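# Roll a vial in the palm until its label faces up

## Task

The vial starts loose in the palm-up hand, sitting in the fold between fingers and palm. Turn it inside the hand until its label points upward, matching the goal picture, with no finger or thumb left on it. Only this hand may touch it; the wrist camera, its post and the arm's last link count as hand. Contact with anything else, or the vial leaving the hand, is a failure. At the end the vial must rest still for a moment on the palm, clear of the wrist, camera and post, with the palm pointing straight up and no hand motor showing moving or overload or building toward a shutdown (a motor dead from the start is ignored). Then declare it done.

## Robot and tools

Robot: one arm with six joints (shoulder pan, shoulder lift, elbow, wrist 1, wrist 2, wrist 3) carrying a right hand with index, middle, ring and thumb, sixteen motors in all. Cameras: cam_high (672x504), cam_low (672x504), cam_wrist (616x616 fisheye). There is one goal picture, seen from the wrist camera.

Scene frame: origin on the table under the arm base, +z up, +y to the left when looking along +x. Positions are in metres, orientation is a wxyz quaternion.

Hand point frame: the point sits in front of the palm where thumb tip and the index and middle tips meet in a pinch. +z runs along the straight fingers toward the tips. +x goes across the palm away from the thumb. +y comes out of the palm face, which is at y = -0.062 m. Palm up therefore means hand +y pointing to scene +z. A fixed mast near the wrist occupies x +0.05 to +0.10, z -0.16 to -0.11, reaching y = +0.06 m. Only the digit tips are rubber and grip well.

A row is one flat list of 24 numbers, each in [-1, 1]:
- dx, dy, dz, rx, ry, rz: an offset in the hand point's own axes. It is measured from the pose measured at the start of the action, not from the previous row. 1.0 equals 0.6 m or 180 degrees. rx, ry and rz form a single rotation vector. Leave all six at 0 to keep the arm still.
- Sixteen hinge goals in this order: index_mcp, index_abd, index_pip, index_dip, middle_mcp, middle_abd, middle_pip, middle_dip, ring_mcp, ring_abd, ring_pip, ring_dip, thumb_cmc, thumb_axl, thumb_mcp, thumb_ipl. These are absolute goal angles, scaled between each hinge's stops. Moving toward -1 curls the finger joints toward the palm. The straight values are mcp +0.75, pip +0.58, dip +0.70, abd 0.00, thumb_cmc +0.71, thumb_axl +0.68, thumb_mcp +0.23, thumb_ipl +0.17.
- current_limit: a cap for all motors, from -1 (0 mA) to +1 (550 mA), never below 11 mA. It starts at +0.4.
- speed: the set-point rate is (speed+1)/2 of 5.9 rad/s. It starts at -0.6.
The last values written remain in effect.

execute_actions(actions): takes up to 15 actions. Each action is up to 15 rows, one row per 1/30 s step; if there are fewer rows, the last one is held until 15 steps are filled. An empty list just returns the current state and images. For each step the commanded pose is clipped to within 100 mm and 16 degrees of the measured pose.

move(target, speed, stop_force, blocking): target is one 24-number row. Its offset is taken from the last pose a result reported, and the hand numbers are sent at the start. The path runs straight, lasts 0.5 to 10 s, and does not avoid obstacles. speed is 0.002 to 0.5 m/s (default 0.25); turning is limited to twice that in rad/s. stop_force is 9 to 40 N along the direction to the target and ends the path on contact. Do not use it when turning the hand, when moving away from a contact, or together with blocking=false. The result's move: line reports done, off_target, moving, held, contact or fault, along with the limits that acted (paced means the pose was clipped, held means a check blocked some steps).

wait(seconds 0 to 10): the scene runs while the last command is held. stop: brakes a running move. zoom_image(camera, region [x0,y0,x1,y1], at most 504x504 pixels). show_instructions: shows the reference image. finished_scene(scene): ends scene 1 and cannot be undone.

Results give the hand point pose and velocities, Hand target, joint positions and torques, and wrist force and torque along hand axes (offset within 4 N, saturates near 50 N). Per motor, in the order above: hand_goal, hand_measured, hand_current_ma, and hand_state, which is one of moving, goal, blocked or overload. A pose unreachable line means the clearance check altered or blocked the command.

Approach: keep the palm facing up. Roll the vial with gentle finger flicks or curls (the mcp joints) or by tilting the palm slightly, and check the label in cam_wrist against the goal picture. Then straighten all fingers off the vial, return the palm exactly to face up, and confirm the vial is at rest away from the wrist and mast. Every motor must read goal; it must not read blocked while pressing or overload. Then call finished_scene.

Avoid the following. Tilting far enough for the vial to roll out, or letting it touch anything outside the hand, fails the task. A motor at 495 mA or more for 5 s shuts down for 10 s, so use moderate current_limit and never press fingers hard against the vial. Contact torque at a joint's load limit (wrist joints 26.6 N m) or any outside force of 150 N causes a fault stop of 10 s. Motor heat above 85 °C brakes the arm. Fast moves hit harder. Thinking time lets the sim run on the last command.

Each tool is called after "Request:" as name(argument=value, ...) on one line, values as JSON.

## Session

Request:
execute_actions(actions=[])

Request:
show_instructions()

Scene clock: 0.00 s.
end_effector_position=(+0.6086, +0.0525, +0.4105) hand_goal=(+0.046, +0.000, -0.008, +0.280, +0.046, +0.000, -0.008, +0.280, +0.046, +0.000, -0.008, +0.280, -0.104, +0.266, +0.032, -0.018) hand_measured=(+0.060, +0.000, -0.006, +0.282, +0.060, +0.000, -0.006, +0.282, +0.062, +0.000, -0.004, +0.282, -0.090, +0.270, +0.034, -0.016) hand_current_ma=(+86, +0, +14, +12, +86, +0, +14, +12, +90, +0, +15, +13, +69, +26, +10, +11) hand_state=(goal, goal, goal, goal, goal, goal, goal, goal, goal, goal, goal, goal, goal, goal, goal, goal) hand_current_limit=0.40 hand_speed=-0.60 end_effector_quat_wxyz=(+0.492, +0.477, +0.532, +0.498) end_effector_velocity=(+0.000, -0.001, -0.000) end_effector_angular_velocity=(-0.001, +0.000, -0.002)
Joint positions: [-0.17  -1.171  2.239 -4.192 -1.301 -0.051]
Joint velocities: [-0.002 -0.     0.     0.     0.    -0.001]
Joint torques (N m, as the arm reports them, + toward a larger angle): no reading
Wrist force (N, on the end effector, along its own x y z axes, offset not removed): no reading
Wrist torque (N m, same axes, about the end effector's origin, offset not removed): no reading
Hand target: +0.609, +0.052, +0.411; +0.492, +0.477, +0.532, +0.498

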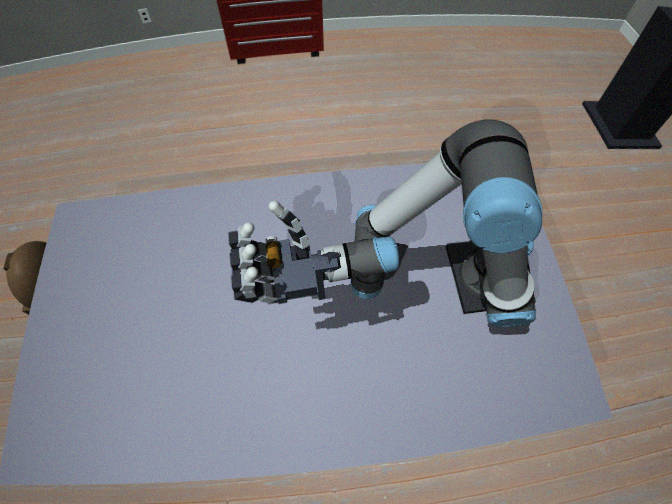

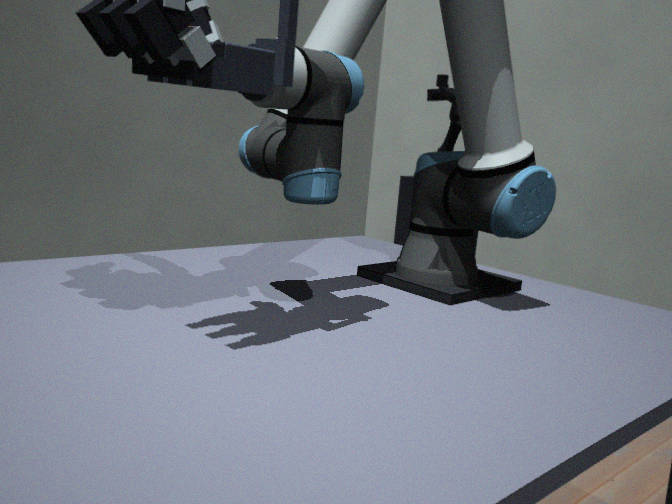

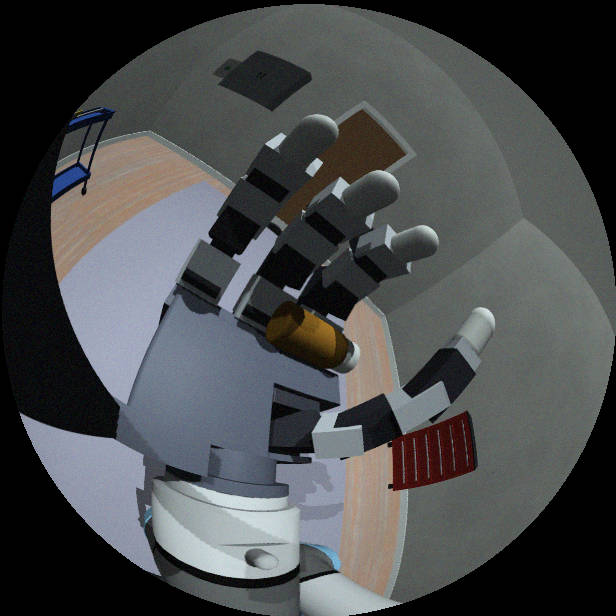

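Reference images for this scene: goal picture from the wrist camera place.

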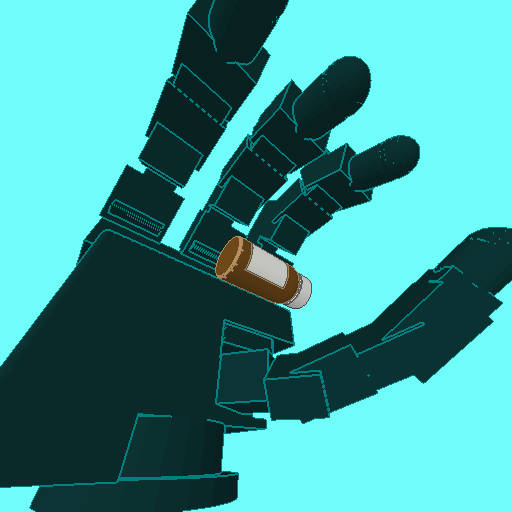

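Request:
execute_actions(actions=[[[0,0,0,0,0,0,0.05,0,-0.75,-0.1,0.05,0,0,0.28,0.05,0,0,0.28,-0.1,0.27,0.03,0,0.4,0]],[[0,0,0,0,0,0,0.05,0,-0.75,-1,0.05,0,0,0.28,0.05,0,0,0.28,-0.1,0.27,0.03,0,0.4,-0.4]],[[0,0,0,0,0,0,0.05,0,-0.4,-1,0.05,0,0,0.28,0.05,0,0,0.28,-0.1,0.27,0.03,0,0.4,-0.85]],[[0,0,0,0,0,0,0.05,0,-0.4,-1,0.05,0,0,0.28,0.05,0,0,0.28,-0.1,0.27,0.03,0,0.4,-0.85]],[[0,0,0,0,0,0,0.05,0,-0.4,-1,0.05,0,0,0.28,0.05,0,0,0.28,-0.1,0.27,0.03,0,0.4,-0.85]]])

Scene clock: 2.80 s.
end_effector_position=(+0.6086, +0.0525, +0.4105) hand_goal=(+0.050, +0.000, -0.400, -1.000, +0.050, +0.000, +0.000, +0.280, +0.050, +0.000, +0.000, +0.280, -0.100, +0.270, +0.030, +0.000) hand_measured=(+0.060, -0.002, -0.392, -0.928, +0.060, +0.000, -0.002, +0.282, +0.062, +0.000, -0.002, +0.282, -0.090, +0.270, +0.032, -0.002) hand_current_ma=(+60, -12, +60, +134, +61, +0, -12, +12, +68, +0, -13, +13, +48, +2, +11, -19) hand_state=(goal, goal, moving, moving, goal, goal, goal, goal, goal, goal, goal, goal, goal, goal, goal, goal) hand_current_limit=0.40 hand_speed=-0.85 end_effector_quat_wxyz=(+0.492, +0.477, +0.532, +0.498) end_effector_velocity=(-0.000, +0.000, +0.000) end_effector_angular_velocity=(-0.001, -0.000, +0.000)
Joint positions: [-0.17  -1.171  2.239 -4.192 -1.301 -0.051]
Joint velocities: [-0.    -0.     0.    -0.001  0.    -0.001]
Joint torques (N m, as the arm reports them, + toward a larger angle): [ -0.02 -30.25 -12.71  -2.67  -0.35  -0.22]
Wrist force (N, on the end effector, along its own x y z axes, offset not removed): [1.1 0.1 -0.5]
Wrist torque (N m, same axes, about the end effector's origin, offset not removed): [-0.04 -0.10 0.01]
Hand target: +0.609, +0.052, +0.411; +0.492, +0.477, +0.532, +0.498
Off the commanded pose: 0.000 m, 0 deg.

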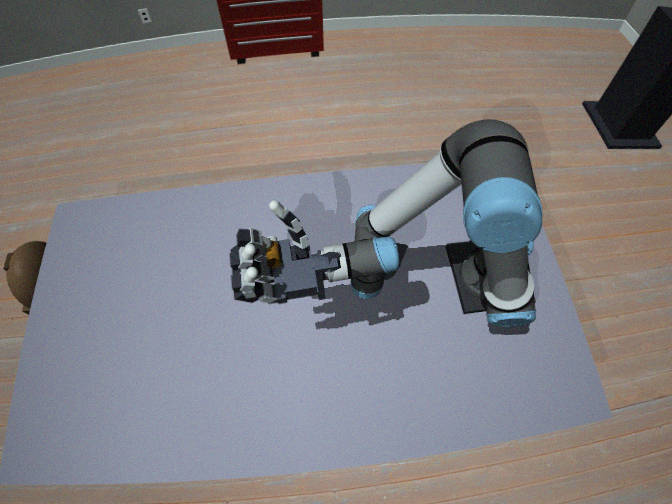

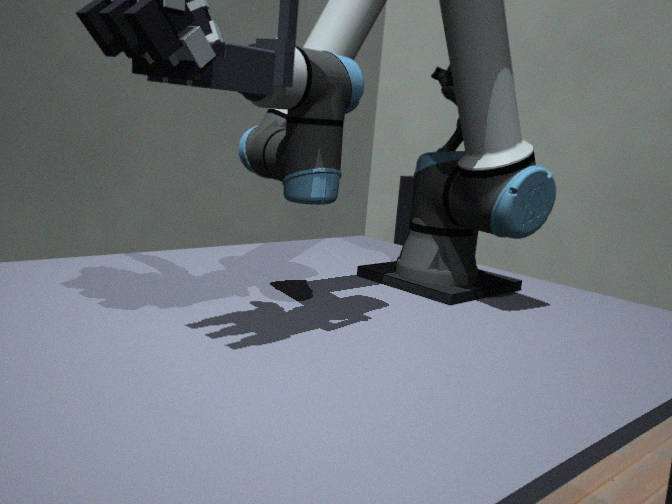

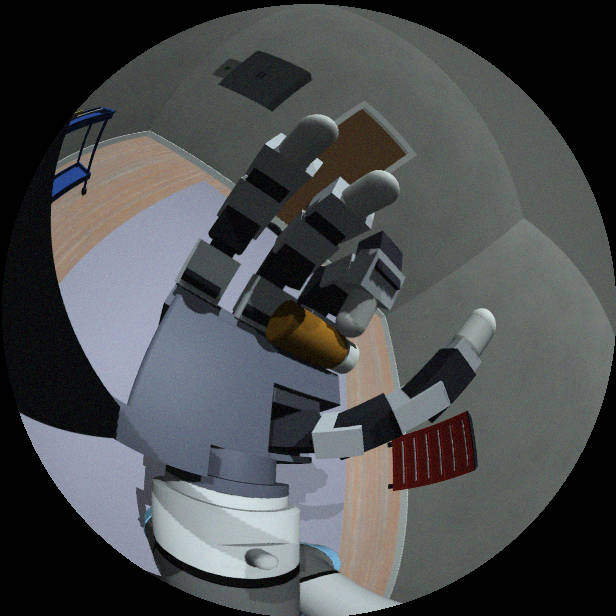

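As guessed. Two more cycles.

Request:
execute_actions(actions=[[[0,0,0,0,0,0,0.05,0,0,-1,0.05,0,0,0.28,0.05,0,0,0.28,-0.1,0.27,0.03,0,0.4,0]],[[0,0,0,0,0,0,0.05,0,0,-0.1,0.05,0,0,0.28,0.05,0,0,0.28,-0.1,0.27,0.03,0,0.4,0.2]],[[0,0,0,0,0,0,0.05,0,-0.75,-0.1,0.05,0,0,0.28,0.05,0,0,0.28,-0.1,0.27,0.03,0,0.4,0]],[[0,0,0,0,0,0,0.05,0,-0.75,-1,0.05,0,0,0.28,0.05,0,0,0.28,-0.1,0.27,0.03,0,0.4,-0.4]],[[0,0,0,0,0,0,0.05,0,-0.4,-1,0.05,0,0,0.28,0.05,0,0,0.28,-0.1,0.27,0.03,0,0.4,-0.85]],[[0,0,0,0,0,0,0.05,0,-0.4,-1,0.05,0,0,0.28,0.05,0,0,0.28,-0.1,0.27,0.03,0,0.4,-0.85]],[[0,0,0,0,0,0,0.05,0,-0.4,-1,0.05,0,0,0.28,0.05,0,0,0.28,-0.1,0.27,0.03,0,0.4,-0.7]]])

Request:
execute_actions(actions=[[[0,0,0,0,0,0,0.05,0,0,-1,0.05,0,0,0.28,0.05,0,0,0.28,-0.1,0.27,0.03,0,0.4,0]],[[0,0,0,0,0,0,0.05,0,0,-0.1,0.05,0,0,0.28,0.05,0,0,0.28,-0.1,0.27,0.03,0,0.4,0.2]],[[0,0,0,0,0,0,0.05,0,-0.75,-0.1,0.05,0,0,0.28,0.05,0,0,0.28,-0.1,0.27,0.03,0,0.4,0]],[[0,0,0,0,0,0,0.05,0,-0.75,-1,0.05,0,0,0.28,0.05,0,0,0.28,-0.1,0.27,0.03,0,0.4,-0.4]],[[0,0,0,0,0,0,0.05,0,-0.4,-1,0.05,0,0,0.28,0.05,0,0,0.28,-0.1,0.27,0.03,0,0.4,-0.85]],[[0,0,0,0,0,0,0.05,0,-0.4,-1,0.05,0,0,0.28,0.05,0,0,0.28,-0.1,0.27,0.03,0,0.4,-0.85]],[[0,0,0,0,0,0,0.05,0,-0.4,-1,0.05,0,0,0.28,0.05,0,0,0.28,-0.1,0.27,0.03,0,0.4,-0.7]]])

Scene clock: 6.70 s.
end_effector_position=(+0.6086, +0.0525, +0.4105) hand_goal=(+0.050, +0.000, -0.400, -1.000, +0.050, +0.000, +0.000, +0.280, +0.050, +0.000, +0.000, +0.280, -0.100, +0.270, +0.030, +0.000) hand_measured=(+0.060, -0.002, -0.384, -0.972, +0.060, +0.000, -0.002, +0.282, +0.062, +0.000, -0.002, +0.282, -0.090, +0.270, +0.032, -0.002) hand_current_ma=(+59, -14, +93, +149, +61, +0, -12, +12, +68, +0, -13, +13, +48, +2, +11, -19) hand_state=(goal, goal, goal, blocked, goal, goal, goal, goal, goal, goal, goal, goal, goal, goal, goal, goal) hand_current_limit=0.40 hand_speed=-0.70 end_effector_quat_wxyz=(+0.492, +0.477, +0.532, +0.498) end_effector_velocity=(+0.000, -0.000, -0.000) end_effector_angular_velocity=(-0.000, +0.000, -0.000)
Joint positions: [-0.17  -1.171  2.239 -4.192 -1.301 -0.051]
Joint velocities: [-0.  0. -0.  0. -0. -0.]
Joint torques (N m, as the arm reports them, + toward a larger angle): [ -0.2  -29.98 -12.3   -2.73  -0.33  -0.09]
Wrist force (N, on the end effector, along its own x y z axes, offset not removed): [-1.9 -1.7 0.4]
Wrist torque (N m, same axes, about the end effector's origin, offset not removed): [-0.33 0.16 -0.20]
Hand target: +0.609, +0.052, +0.411; +0.492, +0.477, +0.532, +0.498
Off the commanded pose: 0.000 m, 0 deg.

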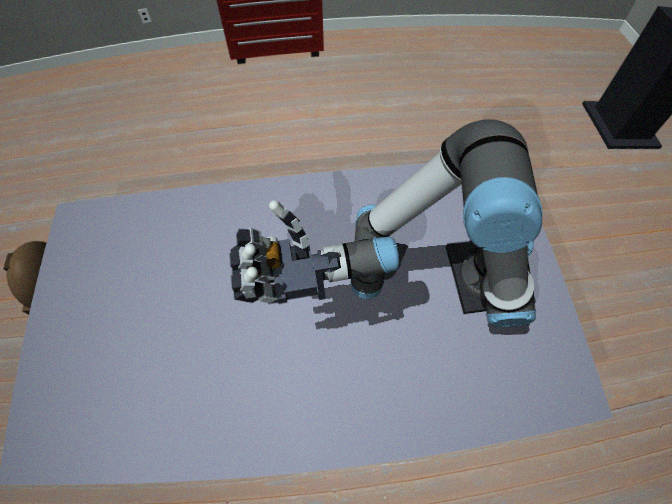

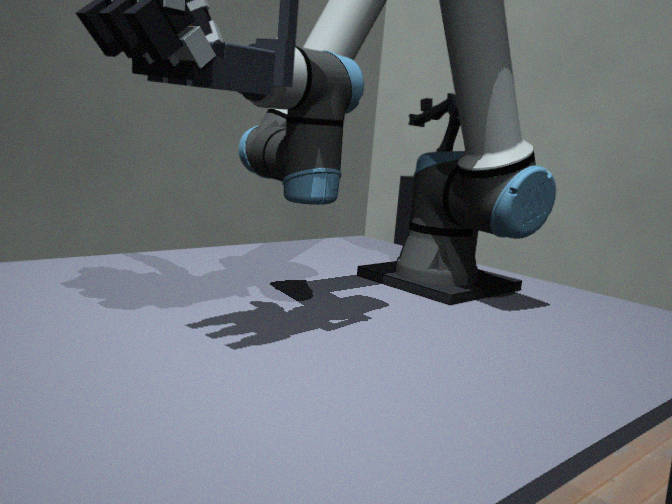

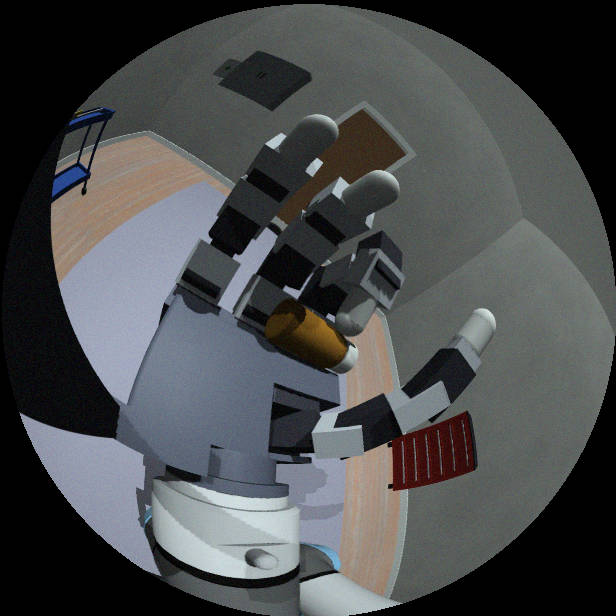

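Scene clock: 10.20 s.
end_effector_position=(+0.6086, +0.0525, +0.4105) hand_goal=(+0.050, +0.000, -0.400, -1.000, +0.050, +0.000, +0.000, +0.280, +0.050, +0.000, +0.000, +0.280, -0.100, +0.270, +0.030, +0.000) hand_measured=(+0.060, -0.002, -0.384, -0.974, +0.060, +0.000, -0.002, +0.282, +0.062, +0.000, -0.002, +0.282, -0.090, +0.270, +0.032, -0.002) hand_current_ma=(+59, -14, +89, +144, +61, +0, -12, +12, +68, +0, -13, +13, +48, +2, +11, -19) hand_state=(goal, goal, goal, blocked, goal, goal, goal, goal, goal, goal, goal, goal, goal, goal, goal, goal) hand_current_limit=0.40 hand_speed=-0.70 end_effector_quat_wxyz=(+0.492, +0.477, +0.532, +0.498) end_effector_velocity=(+0.000, +0.000, -0.000) end_effector_angular_velocity=(+0.001, +0.001, +0.001)
Joint positions: [-0.17  -1.171  2.239 -4.192 -1.301 -0.051]
Joint velocities: [ 0.    -0.     0.     0.001  0.     0.001]
Joint torques (N m, as the arm reports them, + toward a larger angle): [  0.16 -29.69 -12.84  -2.8   -0.35  -0.22]
Wrist force (N, on the end effector, along its own x y z axes, offset not removed): [-0.5 -0.7 0.2]
Wrist torque (N m, same axes, about the end effector's origin, offset not removed): [-0.20 0.02 -0.16]
Hand target: +0.609, +0.052, +0.411; +0.492, +0.477, +0.532, +0.498
Off the commanded pose: 0.000 m, 0 deg.

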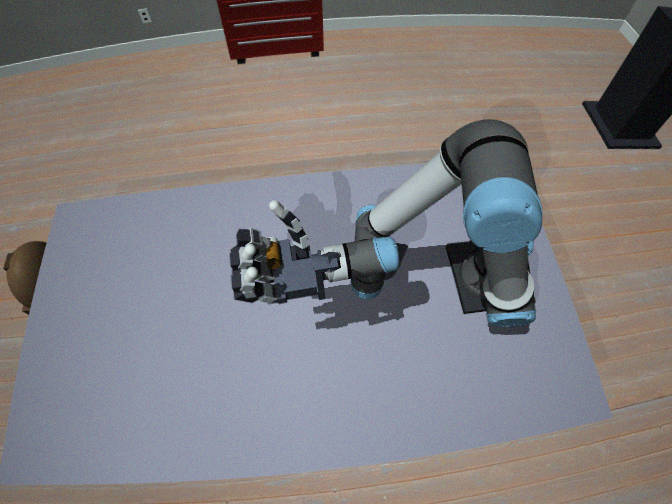

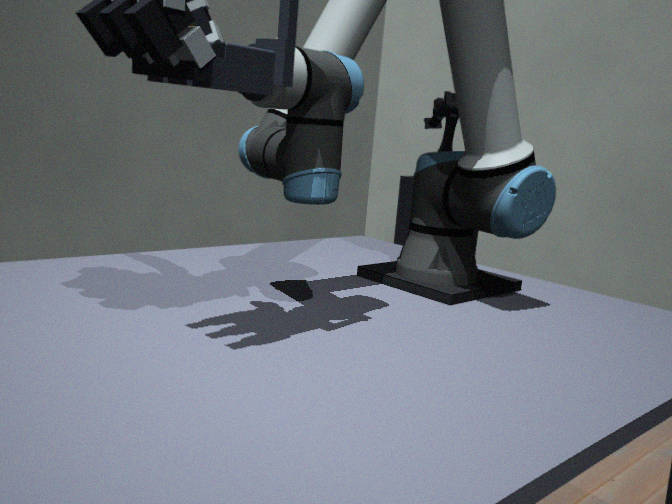

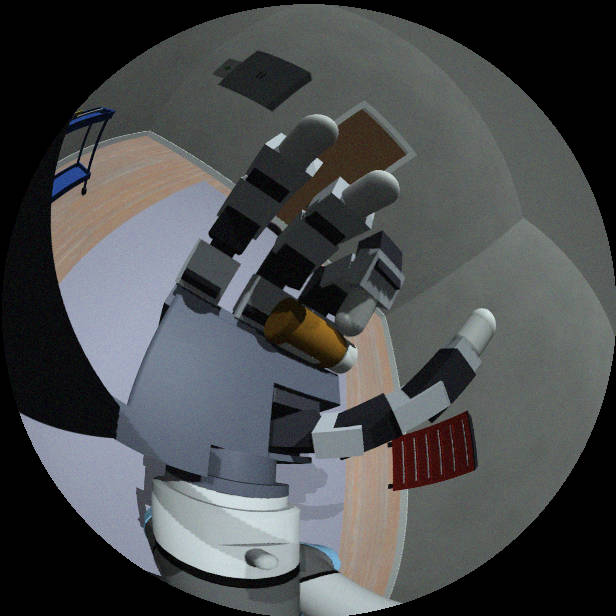

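Request:
execute_actions(actions=[[[0,0,0,0,0,0,0.05,0,0,-1,0.05,0,0,0.28,0.05,0,0,0.28,-0.1,0.27,0.03,0,0.4,0]],[[0,0,0,0,0,0,0.05,0,0,0.1,0.05,0,0,0.28,0.05,0,0,0.28,-0.1,0.27,0.03,0,0.4,0.2]],[[0,0,0,0,0,0,0.05,0,-0.9,0.1,0.05,0,0,0.28,0.05,0,0,0.28,-0.1,0.27,0.03,0,0.4,0]],[[0,0,0,0,0,0,0.05,0,-0.9,-1,0.05,0,0,0.28,0.05,0,0,0.28,-0.1,0.27,0.03,0,0.4,-0.4]],[[0,0,0,0,0,0,0.05,0,-0.8,-1,0.05,0,0,0.28,0.05,0,0,0.28,-0.1,0.27,0.03,0,0.4,-0.8]],[[0,0,0,0,0,0,0.05,0,-0.7,-1,0.05,0,0,0.28,0.05,0,0,0.28,-0.1,0.27,0.03,0,0.4,-0.8]],[[0,0,0,0,0,0,0.05,0,-0.6,-1,0.05,0,0,0.28,0.05,0,0,0.28,-0.1,0.27,0.03,0,0.4,-0.8]]])

Request:
execute_actions(actions=[[[0,0,0,0,0,0,0.05,0,-0.5,-1,0.05,0,0,0.28,0.05,0,0,0.28,-0.1,0.27,0.03,0,0.4,-0.8]],[[0,0,0,0,0,0,0.05,0,-0.42,-1,0.05,0,0,0.28,0.05,0,0,0.28,-0.1,0.27,0.03,0,0.4,-0.8]],[[0,0,0,0,0,0,0.05,0,-0.4,-1,0.05,0,0,0.28,0.05,0,0,0.28,-0.1,0.27,0.03,0,0.4,-0.7]]])

Scene clock: 14.17 s.
end_effector_position=(+0.6086, +0.0525, +0.4105) hand_goal=(+0.050, +0.000, -0.600, -1.000, +0.050, +0.000, +0.000, +0.280, +0.050, +0.000, +0.000, +0.280, -0.100, +0.270, +0.030, +0.000) hand_measured=(+0.060, -0.002, -0.570, -0.576, +0.060, +0.000, -0.002, +0.282, +0.062, +0.000, -0.002, +0.282, -0.090, +0.270, +0.032, -0.002) hand_current_ma=(+59, -14, +165, +382, +61, +0, -12, +12, +68, +0, -13, +13, +48, +2, +11, -19) hand_state=(goal, goal, blocked, blocked, goal, goal, goal, goal, goal, goal, goal, goal, goal, goal, goal, goal) hand_current_limit=0.40 hand_speed=-0.80 end_effector_quat_wxyz=(+0.492, +0.477, +0.532, +0.498) end_effector_velocity=(-0.000, -0.000, +0.000) end_effector_angular_velocity=(+0.000, -0.000, -0.001)
Joint positions: [-0.17  -1.171  2.239 -4.192 -1.301 -0.051]
Joint velocities: [ 0.     0.     0.    -0.001 -0.001  0.001]
Joint torques (N m, as the arm reports them, + toward a larger angle): [  0.51 -29.49 -12.51  -2.79  -0.33  -0.32]
Wrist force (N, on the end effector, along its own x y z axes, offset not removed): [-0.6 -0.1 -0.4]
Wrist torque (N m, same axes, about the end effector's origin, offset not removed): [-0.05 0.08 -0.25]
Hand target: +0.609, +0.052, +0.411; +0.492, +0.477, +0.532, +0.498
Off the commanded pose: 0.000 m, 0 deg.

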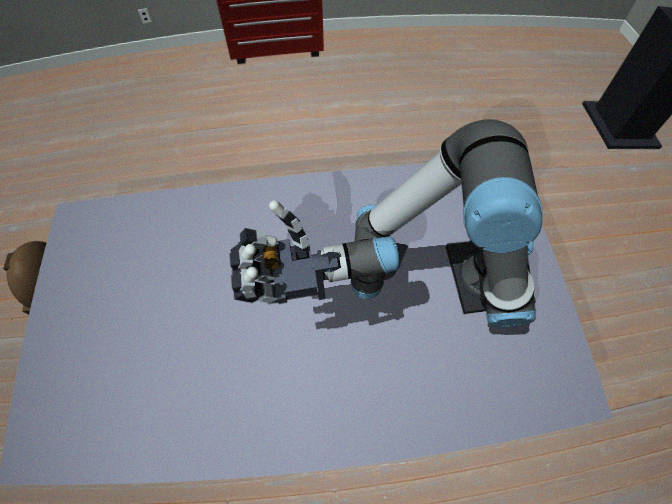

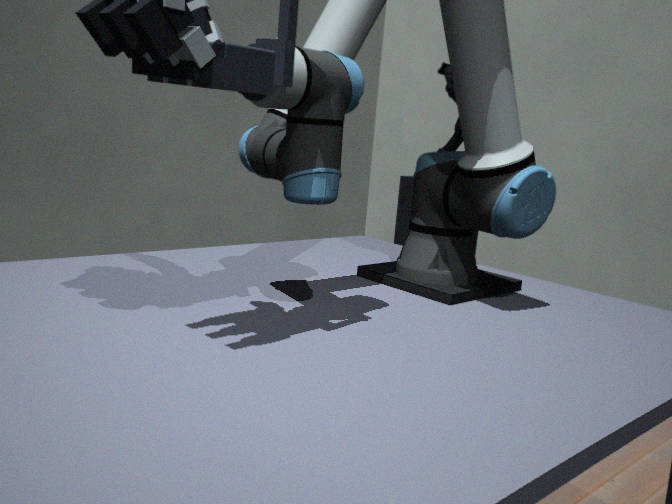

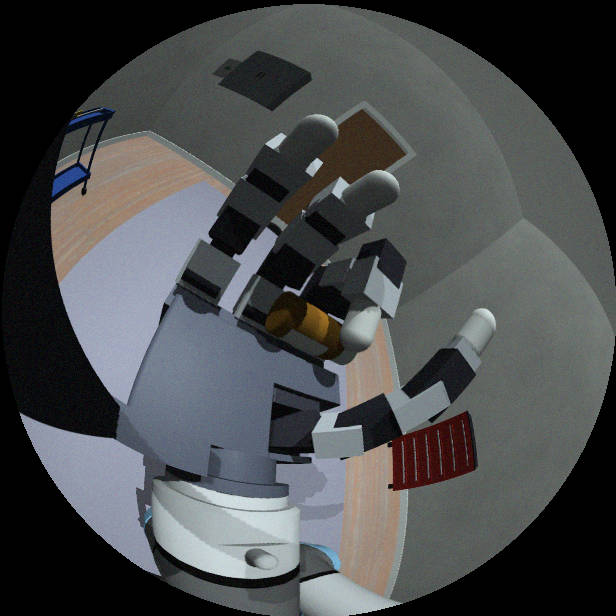

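Scene clock: 15.67 s.
end_effector_position=(+0.6086, +0.0525, +0.4105) hand_goal=(+0.050, +0.000, -0.400, -1.000, +0.050, +0.000, +0.000, +0.280, +0.050, +0.000, +0.000, +0.280, -0.100, +0.270, +0.030, +0.000) hand_measured=(+0.060, -0.002, -0.366, -0.874, +0.060, +0.000, -0.002, +0.282, +0.062, +0.000, -0.002, +0.282, -0.090, +0.270, +0.032, -0.002) hand_current_ma=(+59, -9, +189, +385, +61, +0, -12, +12, +68, +0, -13, +13, +48, +2, +11, -19) hand_state=(goal, goal, blocked, blocked, goal, goal, goal, goal, goal, goal, goal, goal, goal, goal, goal, goal) hand_current_limit=0.40 hand_speed=-0.70 end_effector_quat_wxyz=(+0.492, +0.477, +0.532, +0.498) end_effector_velocity=(-0.000, +0.001, -0.000) end_effector_angular_velocity=(-0.000, +0.000, +0.002)
Joint positions: [-0.17  -1.171  2.239 -4.192 -1.301 -0.051]
Joint velocities: [ 0.001  0.     0.     0.     0.001 -0.   ]
Joint torques (N m, as the arm reports them, + toward a larger angle): [  0.11 -30.27 -12.59  -2.9   -0.28  -0.15]
Wrist force (N, on the end effector, along its own x y z axes, offset not removed): [-1.1 -1.5 -0.7]
Wrist torque (N m, same axes, about the end effector's origin, offset not removed): [-0.26 0.15 -0.15]
Hand target: +0.609, +0.052, +0.411; +0.492, +0.477, +0.532, +0.498
Off the commanded pose: 0.000 m, 0 deg.

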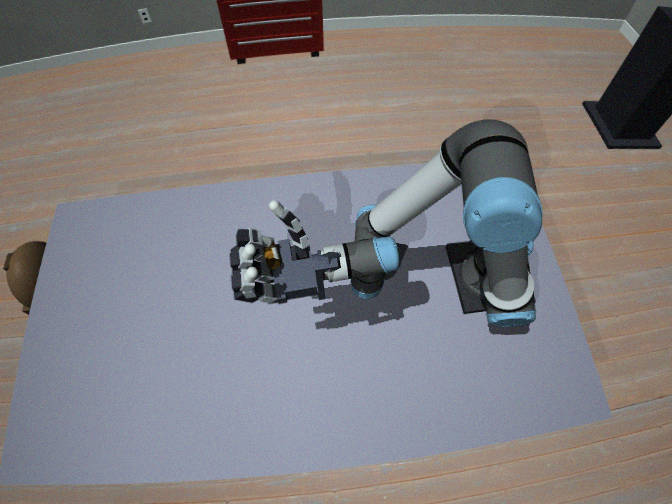

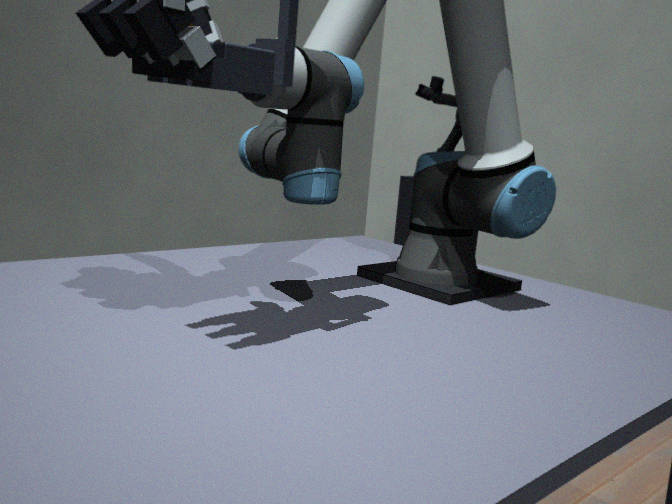

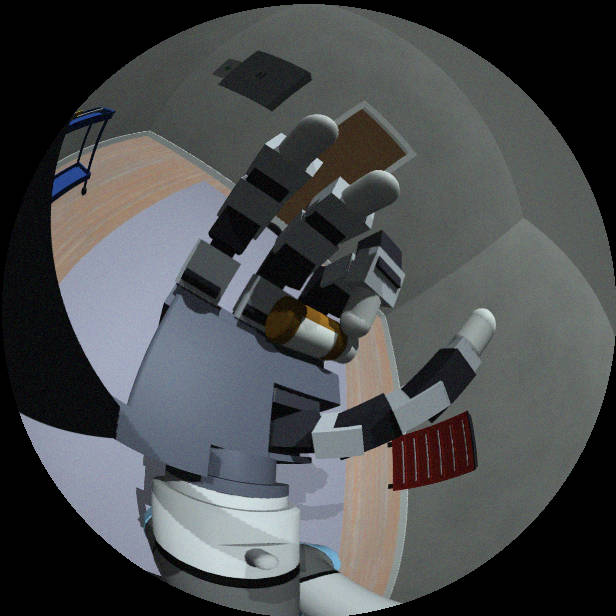

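Request:
execute_actions(actions=[[[0,0,0,0,0,0,0.05,0,-0.5,-1,0.05,0,0,0.28,0.05,0,0,0.28,-0.1,0.27,0.03,0,0.4,-0.8]],[[0,0,0,0,0,0,0.05,0,0,-1,0.05,0,0,0.28,0.05,0,0,0.28,-0.1,0.27,0.03,0,0.4,0]],[[0,0,0,0,0,0,0.05,0,0,0.1,0.05,0,0,0.28,0.05,0,0,0.28,-0.1,0.27,0.03,0,0.4,0.2]]])

Request:
execute_actions(actions=[[[0,0,0,0,0,0,0.05,0,-0.9,0.1,0.05,0,0,0.28,0.05,0,0,0.28,-0.1,0.27,0.03,0,0.4,0]],[[0,0,0,0,0,0,0.05,0,-0.9,-1,0.05,0,0,0.28,0.05,0,0,0.28,-0.1,0.27,0.03,0,0.4,-0.4]],[[0,0,0,0,0,0,0.05,0,-0.8,-1,0.05,0,0,0.28,0.05,0,0,0.28,-0.1,0.27,0.03,0,0.4,-0.8]],[[0,0,0,0,0,0,0.05,0,-0.7,-1,0.05,0,0,0.28,0.05,0,0,0.28,-0.1,0.27,0.03,0,0.4,-0.8]],[[0,0,0,0,0,0,0.05,0,-0.6,-1,0.05,0,0,0.28,0.05,0,0,0.28,-0.1,0.27,0.03,0,0.4,-0.8]],[[0,0,0,0,0,0,0.05,0,-0.5,-1,0.05,0,0,0.28,0.05,0,0,0.28,-0.1,0.27,0.03,0,0.4,-0.8]],[[0,0,0,0,0,0,0.05,0,-0.42,-1,0.05,0,0,0.28,0.05,0,0,0.28,-0.1,0.27,0.03,0,0.4,-0.8]],[[0,0,0,0,0,0,0.05,0,-0.4,-1,0.05,0,0,0.28,0.05,0,0,0.28,-0.1,0.27,0.03,0,0.4,-0.7]]])

Scene clock: 17.53 s.
end_effector_position=(+0.6086, +0.0525, +0.4105) hand_goal=(+0.050, +0.000, +0.000, +0.100, +0.050, +0.000, +0.000, +0.280, +0.050, +0.000, +0.000, +0.280, -0.100, +0.270, +0.030, +0.000) hand_measured=(+0.060, -0.002, -0.002, -0.564, +0.060, +0.000, -0.002, +0.282, +0.062, +0.000, -0.002, +0.282, -0.090, +0.270, +0.032, -0.002) hand_current_ma=(+59, -9, -16, -55, +61, +0, -12, +12, +68, +0, -13, +13, +48, +2, +11, -19) hand_state=(goal, goal, goal, moving, goal, goal, goal, goal, goal, goal, goal, goal, goal, goal, goal, goal) hand_current_limit=0.40 hand_speed=0.20 end_effector_quat_wxyz=(+0.492, +0.477, +0.532, +0.498) end_effector_velocity=(-0.000, +0.001, -0.000) end_effector_angular_velocity=(+0.001, +0.000, +0.002)
Joint positions: [-0.17  -1.171  2.239 -4.192 -1.301 -0.051]
Joint velocities: [ 0.001 -0.     0.     0.     0.001  0.001]
Joint torques (N m, as the arm reports them, + toward a larger angle): [  0.12 -30.32 -12.62  -2.86  -0.21  -0.25]
Wrist force (N, on the end effector, along its own x y z axes, offset not removed): [-1.1 -0.9 0.2]
Wrist torque (N m, same axes, about the end effector's origin, offset not removed): [-0.18 0.23 -0.12]
Hand target: +0.609, +0.052, +0.411; +0.492, +0.477, +0.532, +0.498
Off the commanded pose: 0.000 m, 0 deg.

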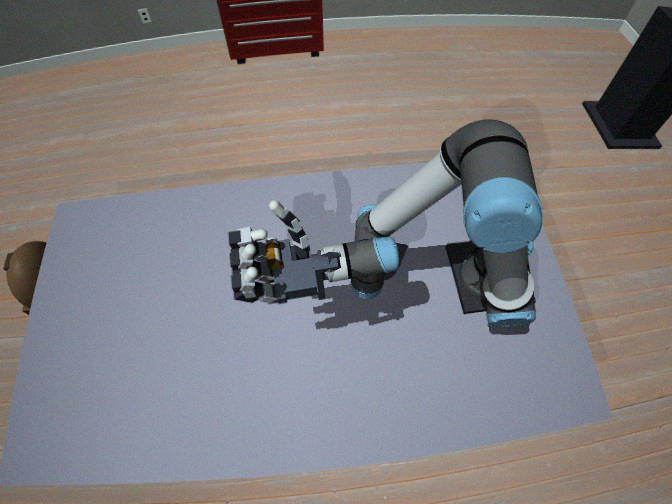

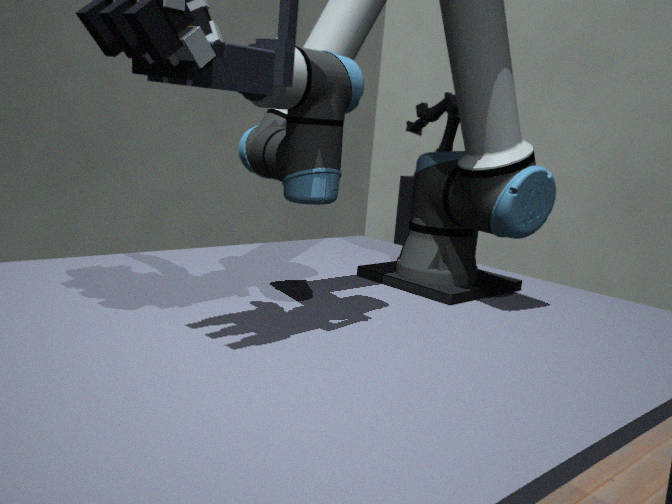

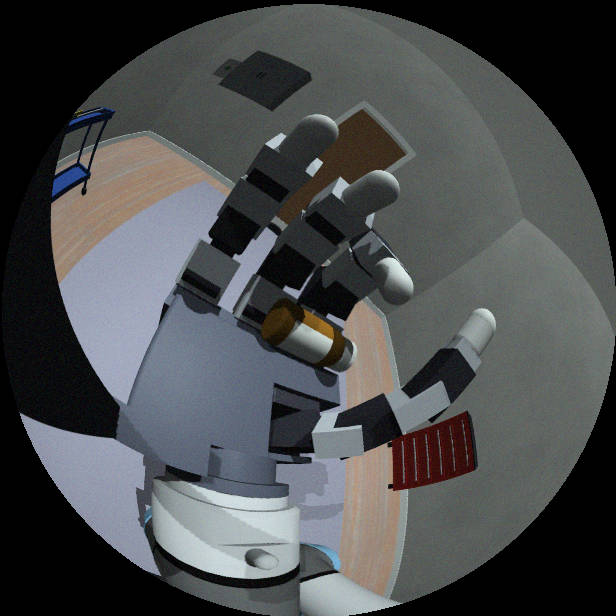

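Scene clock: 21.53 s.
end_effector_position=(+0.6086, +0.0525, +0.4105) hand_goal=(+0.050, +0.000, -0.400, -1.000, +0.050, +0.000, +0.000, +0.280, +0.050, +0.000, +0.000, +0.280, -0.100, +0.270, +0.030, +0.000) hand_measured=(+0.060, +0.000, -0.366, -0.876, +0.060, +0.000, -0.002, +0.282, +0.062, +0.000, -0.002, +0.282, -0.090, +0.270, +0.032, -0.002) hand_current_ma=(+59, -3, +187, +385, +61, +0, -12, +12, +68, +0, -13, +13, +48, +2, +11, -19) hand_state=(goal, goal, blocked, blocked, goal, goal, goal, goal, goal, goal, goal, goal, goal, goal, goal, goal) hand_current_limit=0.40 hand_speed=-0.70 end_effector_quat_wxyz=(+0.492, +0.477, +0.532, +0.498) end_effector_velocity=(-0.000, +0.001, -0.000) end_effector_angular_velocity=(-0.001, +0.000, +0.001)
Joint positions: [-0.17  -1.171  2.239 -4.192 -1.301 -0.051]
Joint velocities: [ 0.001 -0.    -0.     0.     0.    -0.001]
Joint torques (N m, as the arm reports them, + toward a larger angle): [  0.1  -29.88 -12.16  -2.84  -0.17  -0.12]
Wrist force (N, on the end effector, along its own x y z axes, offset not removed): [-0.5 -0.8 -1.1]
Wrist torque (N m, same axes, about the end effector's origin, offset not removed): [-0.12 0.06 -0.17]
Hand target: +0.609, +0.052, +0.411; +0.492, +0.477, +0.532, +0.498
Off the commanded pose: 0.000 m, 0 deg.

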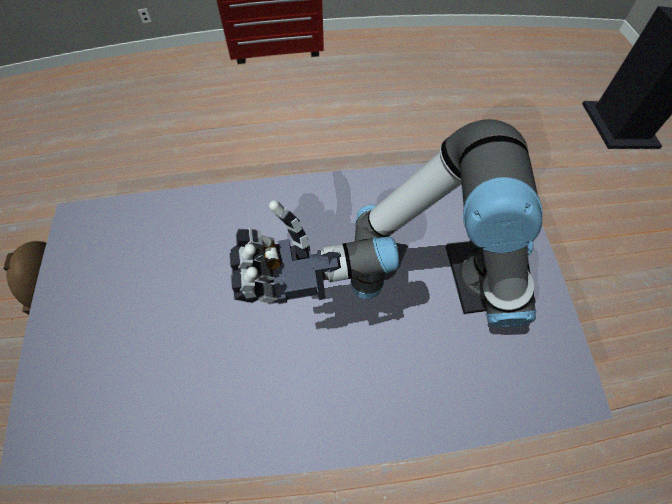

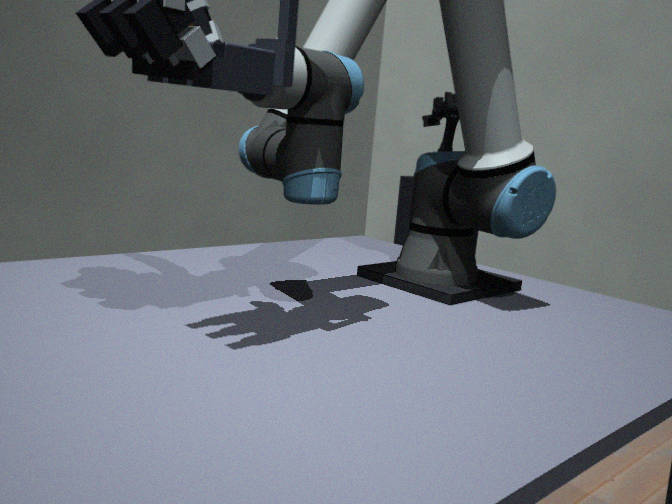

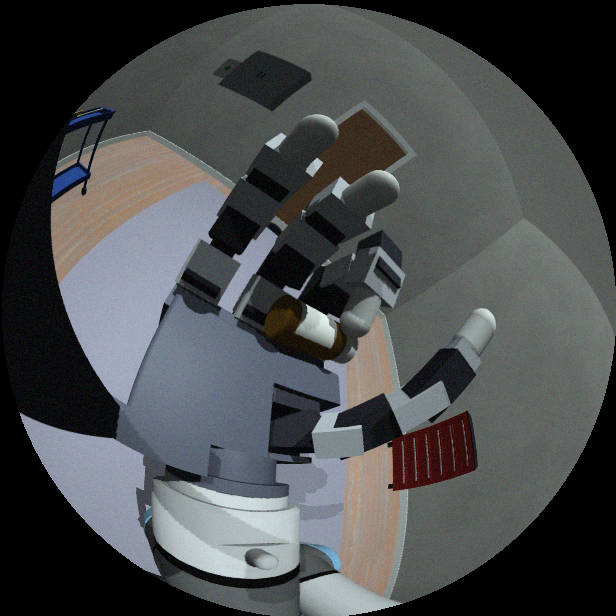

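Request:
move(target=[0,0,0,0,0,0.015,0.05,0,0,-1,0.05,0,0,0.28,0.05,0,0,0.28,-0.1,0.27,0.03,0,0.4,0], speed=0.05)

Request:
wait(seconds=1.5)

Scene clock: 22.37 s.
end_effector_position=(+0.6086, +0.0525, +0.4105) hand_goal=(+0.050, +0.000, +0.000, -1.000, +0.050, +0.000, +0.000, +0.280, +0.050, +0.000, +0.000, +0.280, -0.100, +0.270, +0.030, +0.000) hand_measured=(+0.060, +0.000, -0.002, -0.998, +0.060, +0.000, -0.002, +0.282, +0.062, +0.000, -0.002, +0.282, -0.090, +0.270, +0.032, -0.002) hand_current_ma=(+59, -3, -16, +11, +61, +0, -12, +12, +68, +0, -13, +13, +48, +2, +11, -19) hand_state=(goal, goal, goal, goal, goal, goal, goal, goal, goal, goal, goal, goal, goal, goal, goal, goal) hand_current_limit=0.40 hand_speed=0.00 end_effector_quat_wxyz=(+0.480, +0.489, +0.520, +0.510) end_effector_velocity=(+0.000, -0.001, -0.000) end_effector_angular_velocity=(+0.007, +0.000, -0.001)
Joint positions: [-0.159 -1.173  2.238 -4.189 -1.311 -0.004]
Joint velocities: [ 0.001 -0.    -0.     0.001 -0.001  0.007]
Joint torques (N m, as the arm reports them, + toward a larger angle): [  8.8  -40.9  -23.61  -0.24  -1.56   2.35]
Wrist force (N, on the end effector, along its own x y z axes, offset not removed): [-1.0 -1.0 -0.9]
Wrist torque (N m, same axes, about the end effector's origin, offset not removed): [-0.14 0.21 -0.17]
Hand target: +0.609, +0.052, +0.411; +0.480, +0.489, +0.520, +0.510
Off the commanded pose: 0.000 m, 0 deg.
move: done

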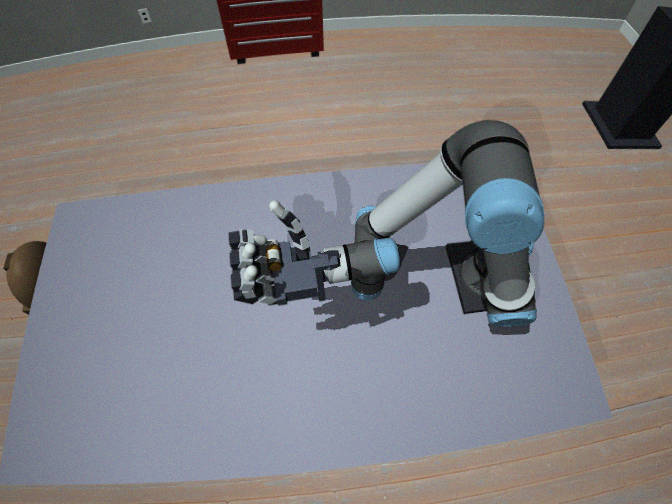

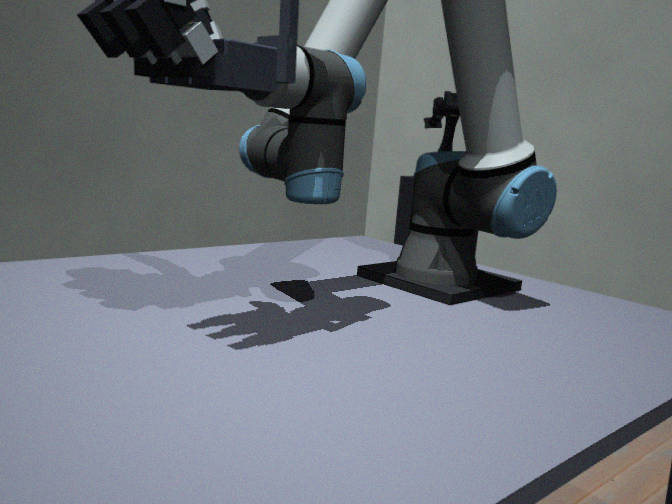

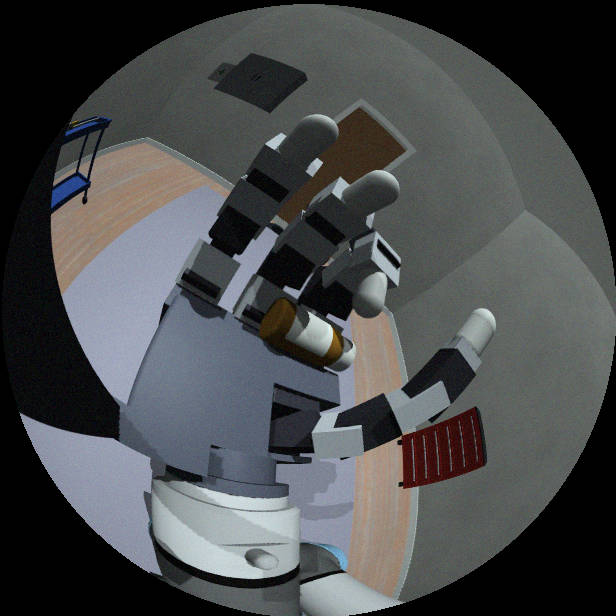

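Scene clock: 23.87 s.
end_effector_position=(+0.6086, +0.0525, +0.4105) hand_goal=(+0.050, +0.000, +0.000, -1.000, +0.050, +0.000, +0.000, +0.280, +0.050, +0.000, +0.000, +0.280, -0.100, +0.270, +0.030, +0.000) hand_measured=(+0.060, +0.000, -0.002, -0.998, +0.060, +0.000, -0.002, +0.282, +0.062, +0.000, -0.002, +0.282, -0.090, +0.270, +0.032, -0.002) hand_current_ma=(+59, -3, -16, +11, +61, +0, -12, +12, +68, +0, -13, +13, +48, +2, +11, -19) hand_state=(goal, goal, goal, goal, goal, goal, goal, goal, goal, goal, goal, goal, goal, goal, goal, goal) hand_current_limit=0.40 hand_speed=0.00 end_effector_quat_wxyz=(+0.480, +0.489, +0.520, +0.510) end_effector_velocity=(-0.000, -0.000, +0.000) end_effector_angular_velocity=(-0.001, -0.000, -0.001)
Joint positions: [-0.159 -1.173  2.238 -4.189 -1.312 -0.004]
Joint velocities: [-0.    -0.     0.    -0.    -0.001 -0.001]
Joint torques (N m, as the arm reports them, + toward a larger angle): [  9.25 -40.58 -22.65  -0.26  -1.76   2.37]
Wrist force (N, on the end effector, along its own x y z axes, offset not removed): [-1.6 -1.8 -0.2]
Wrist torque (N m, same axes, about the end effector's origin, offset not removed): [-0.27 0.21 -0.29]
Hand target: +0.609, +0.052, +0.411; +0.480, +0.489, +0.520, +0.510
Off the commanded pose: 0.000 m, 0 deg.
wait: 1.50 s; at rest by 0.17 s

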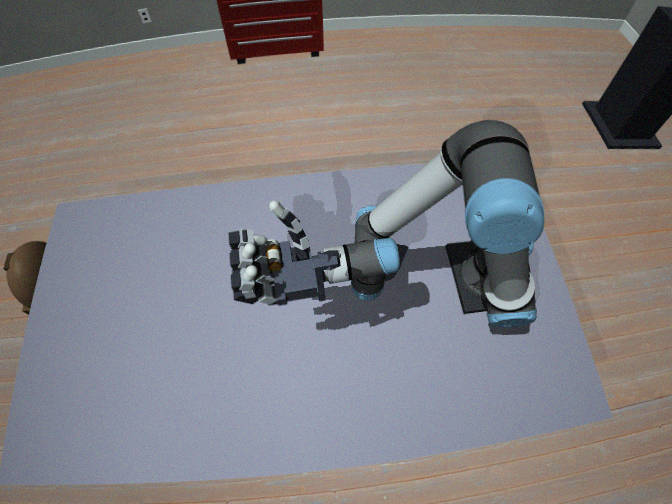

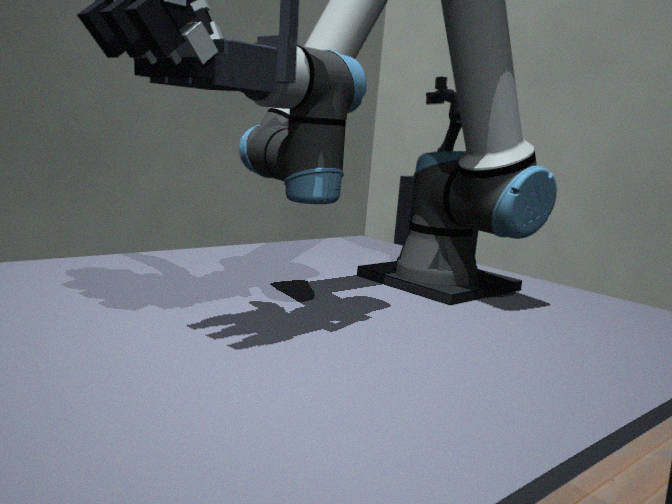

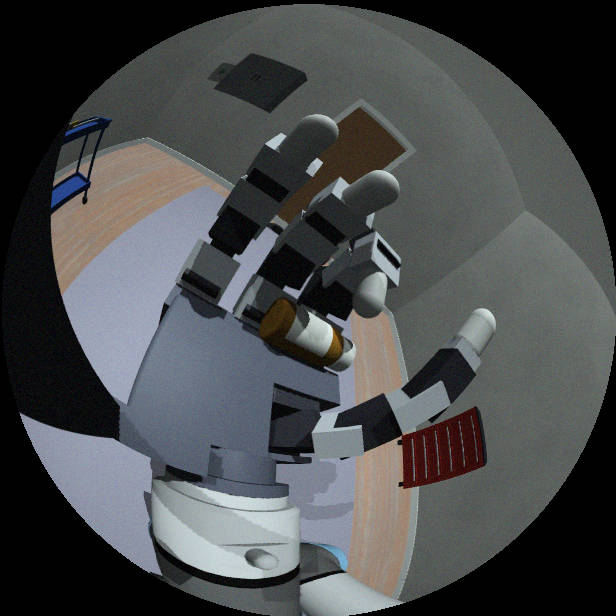

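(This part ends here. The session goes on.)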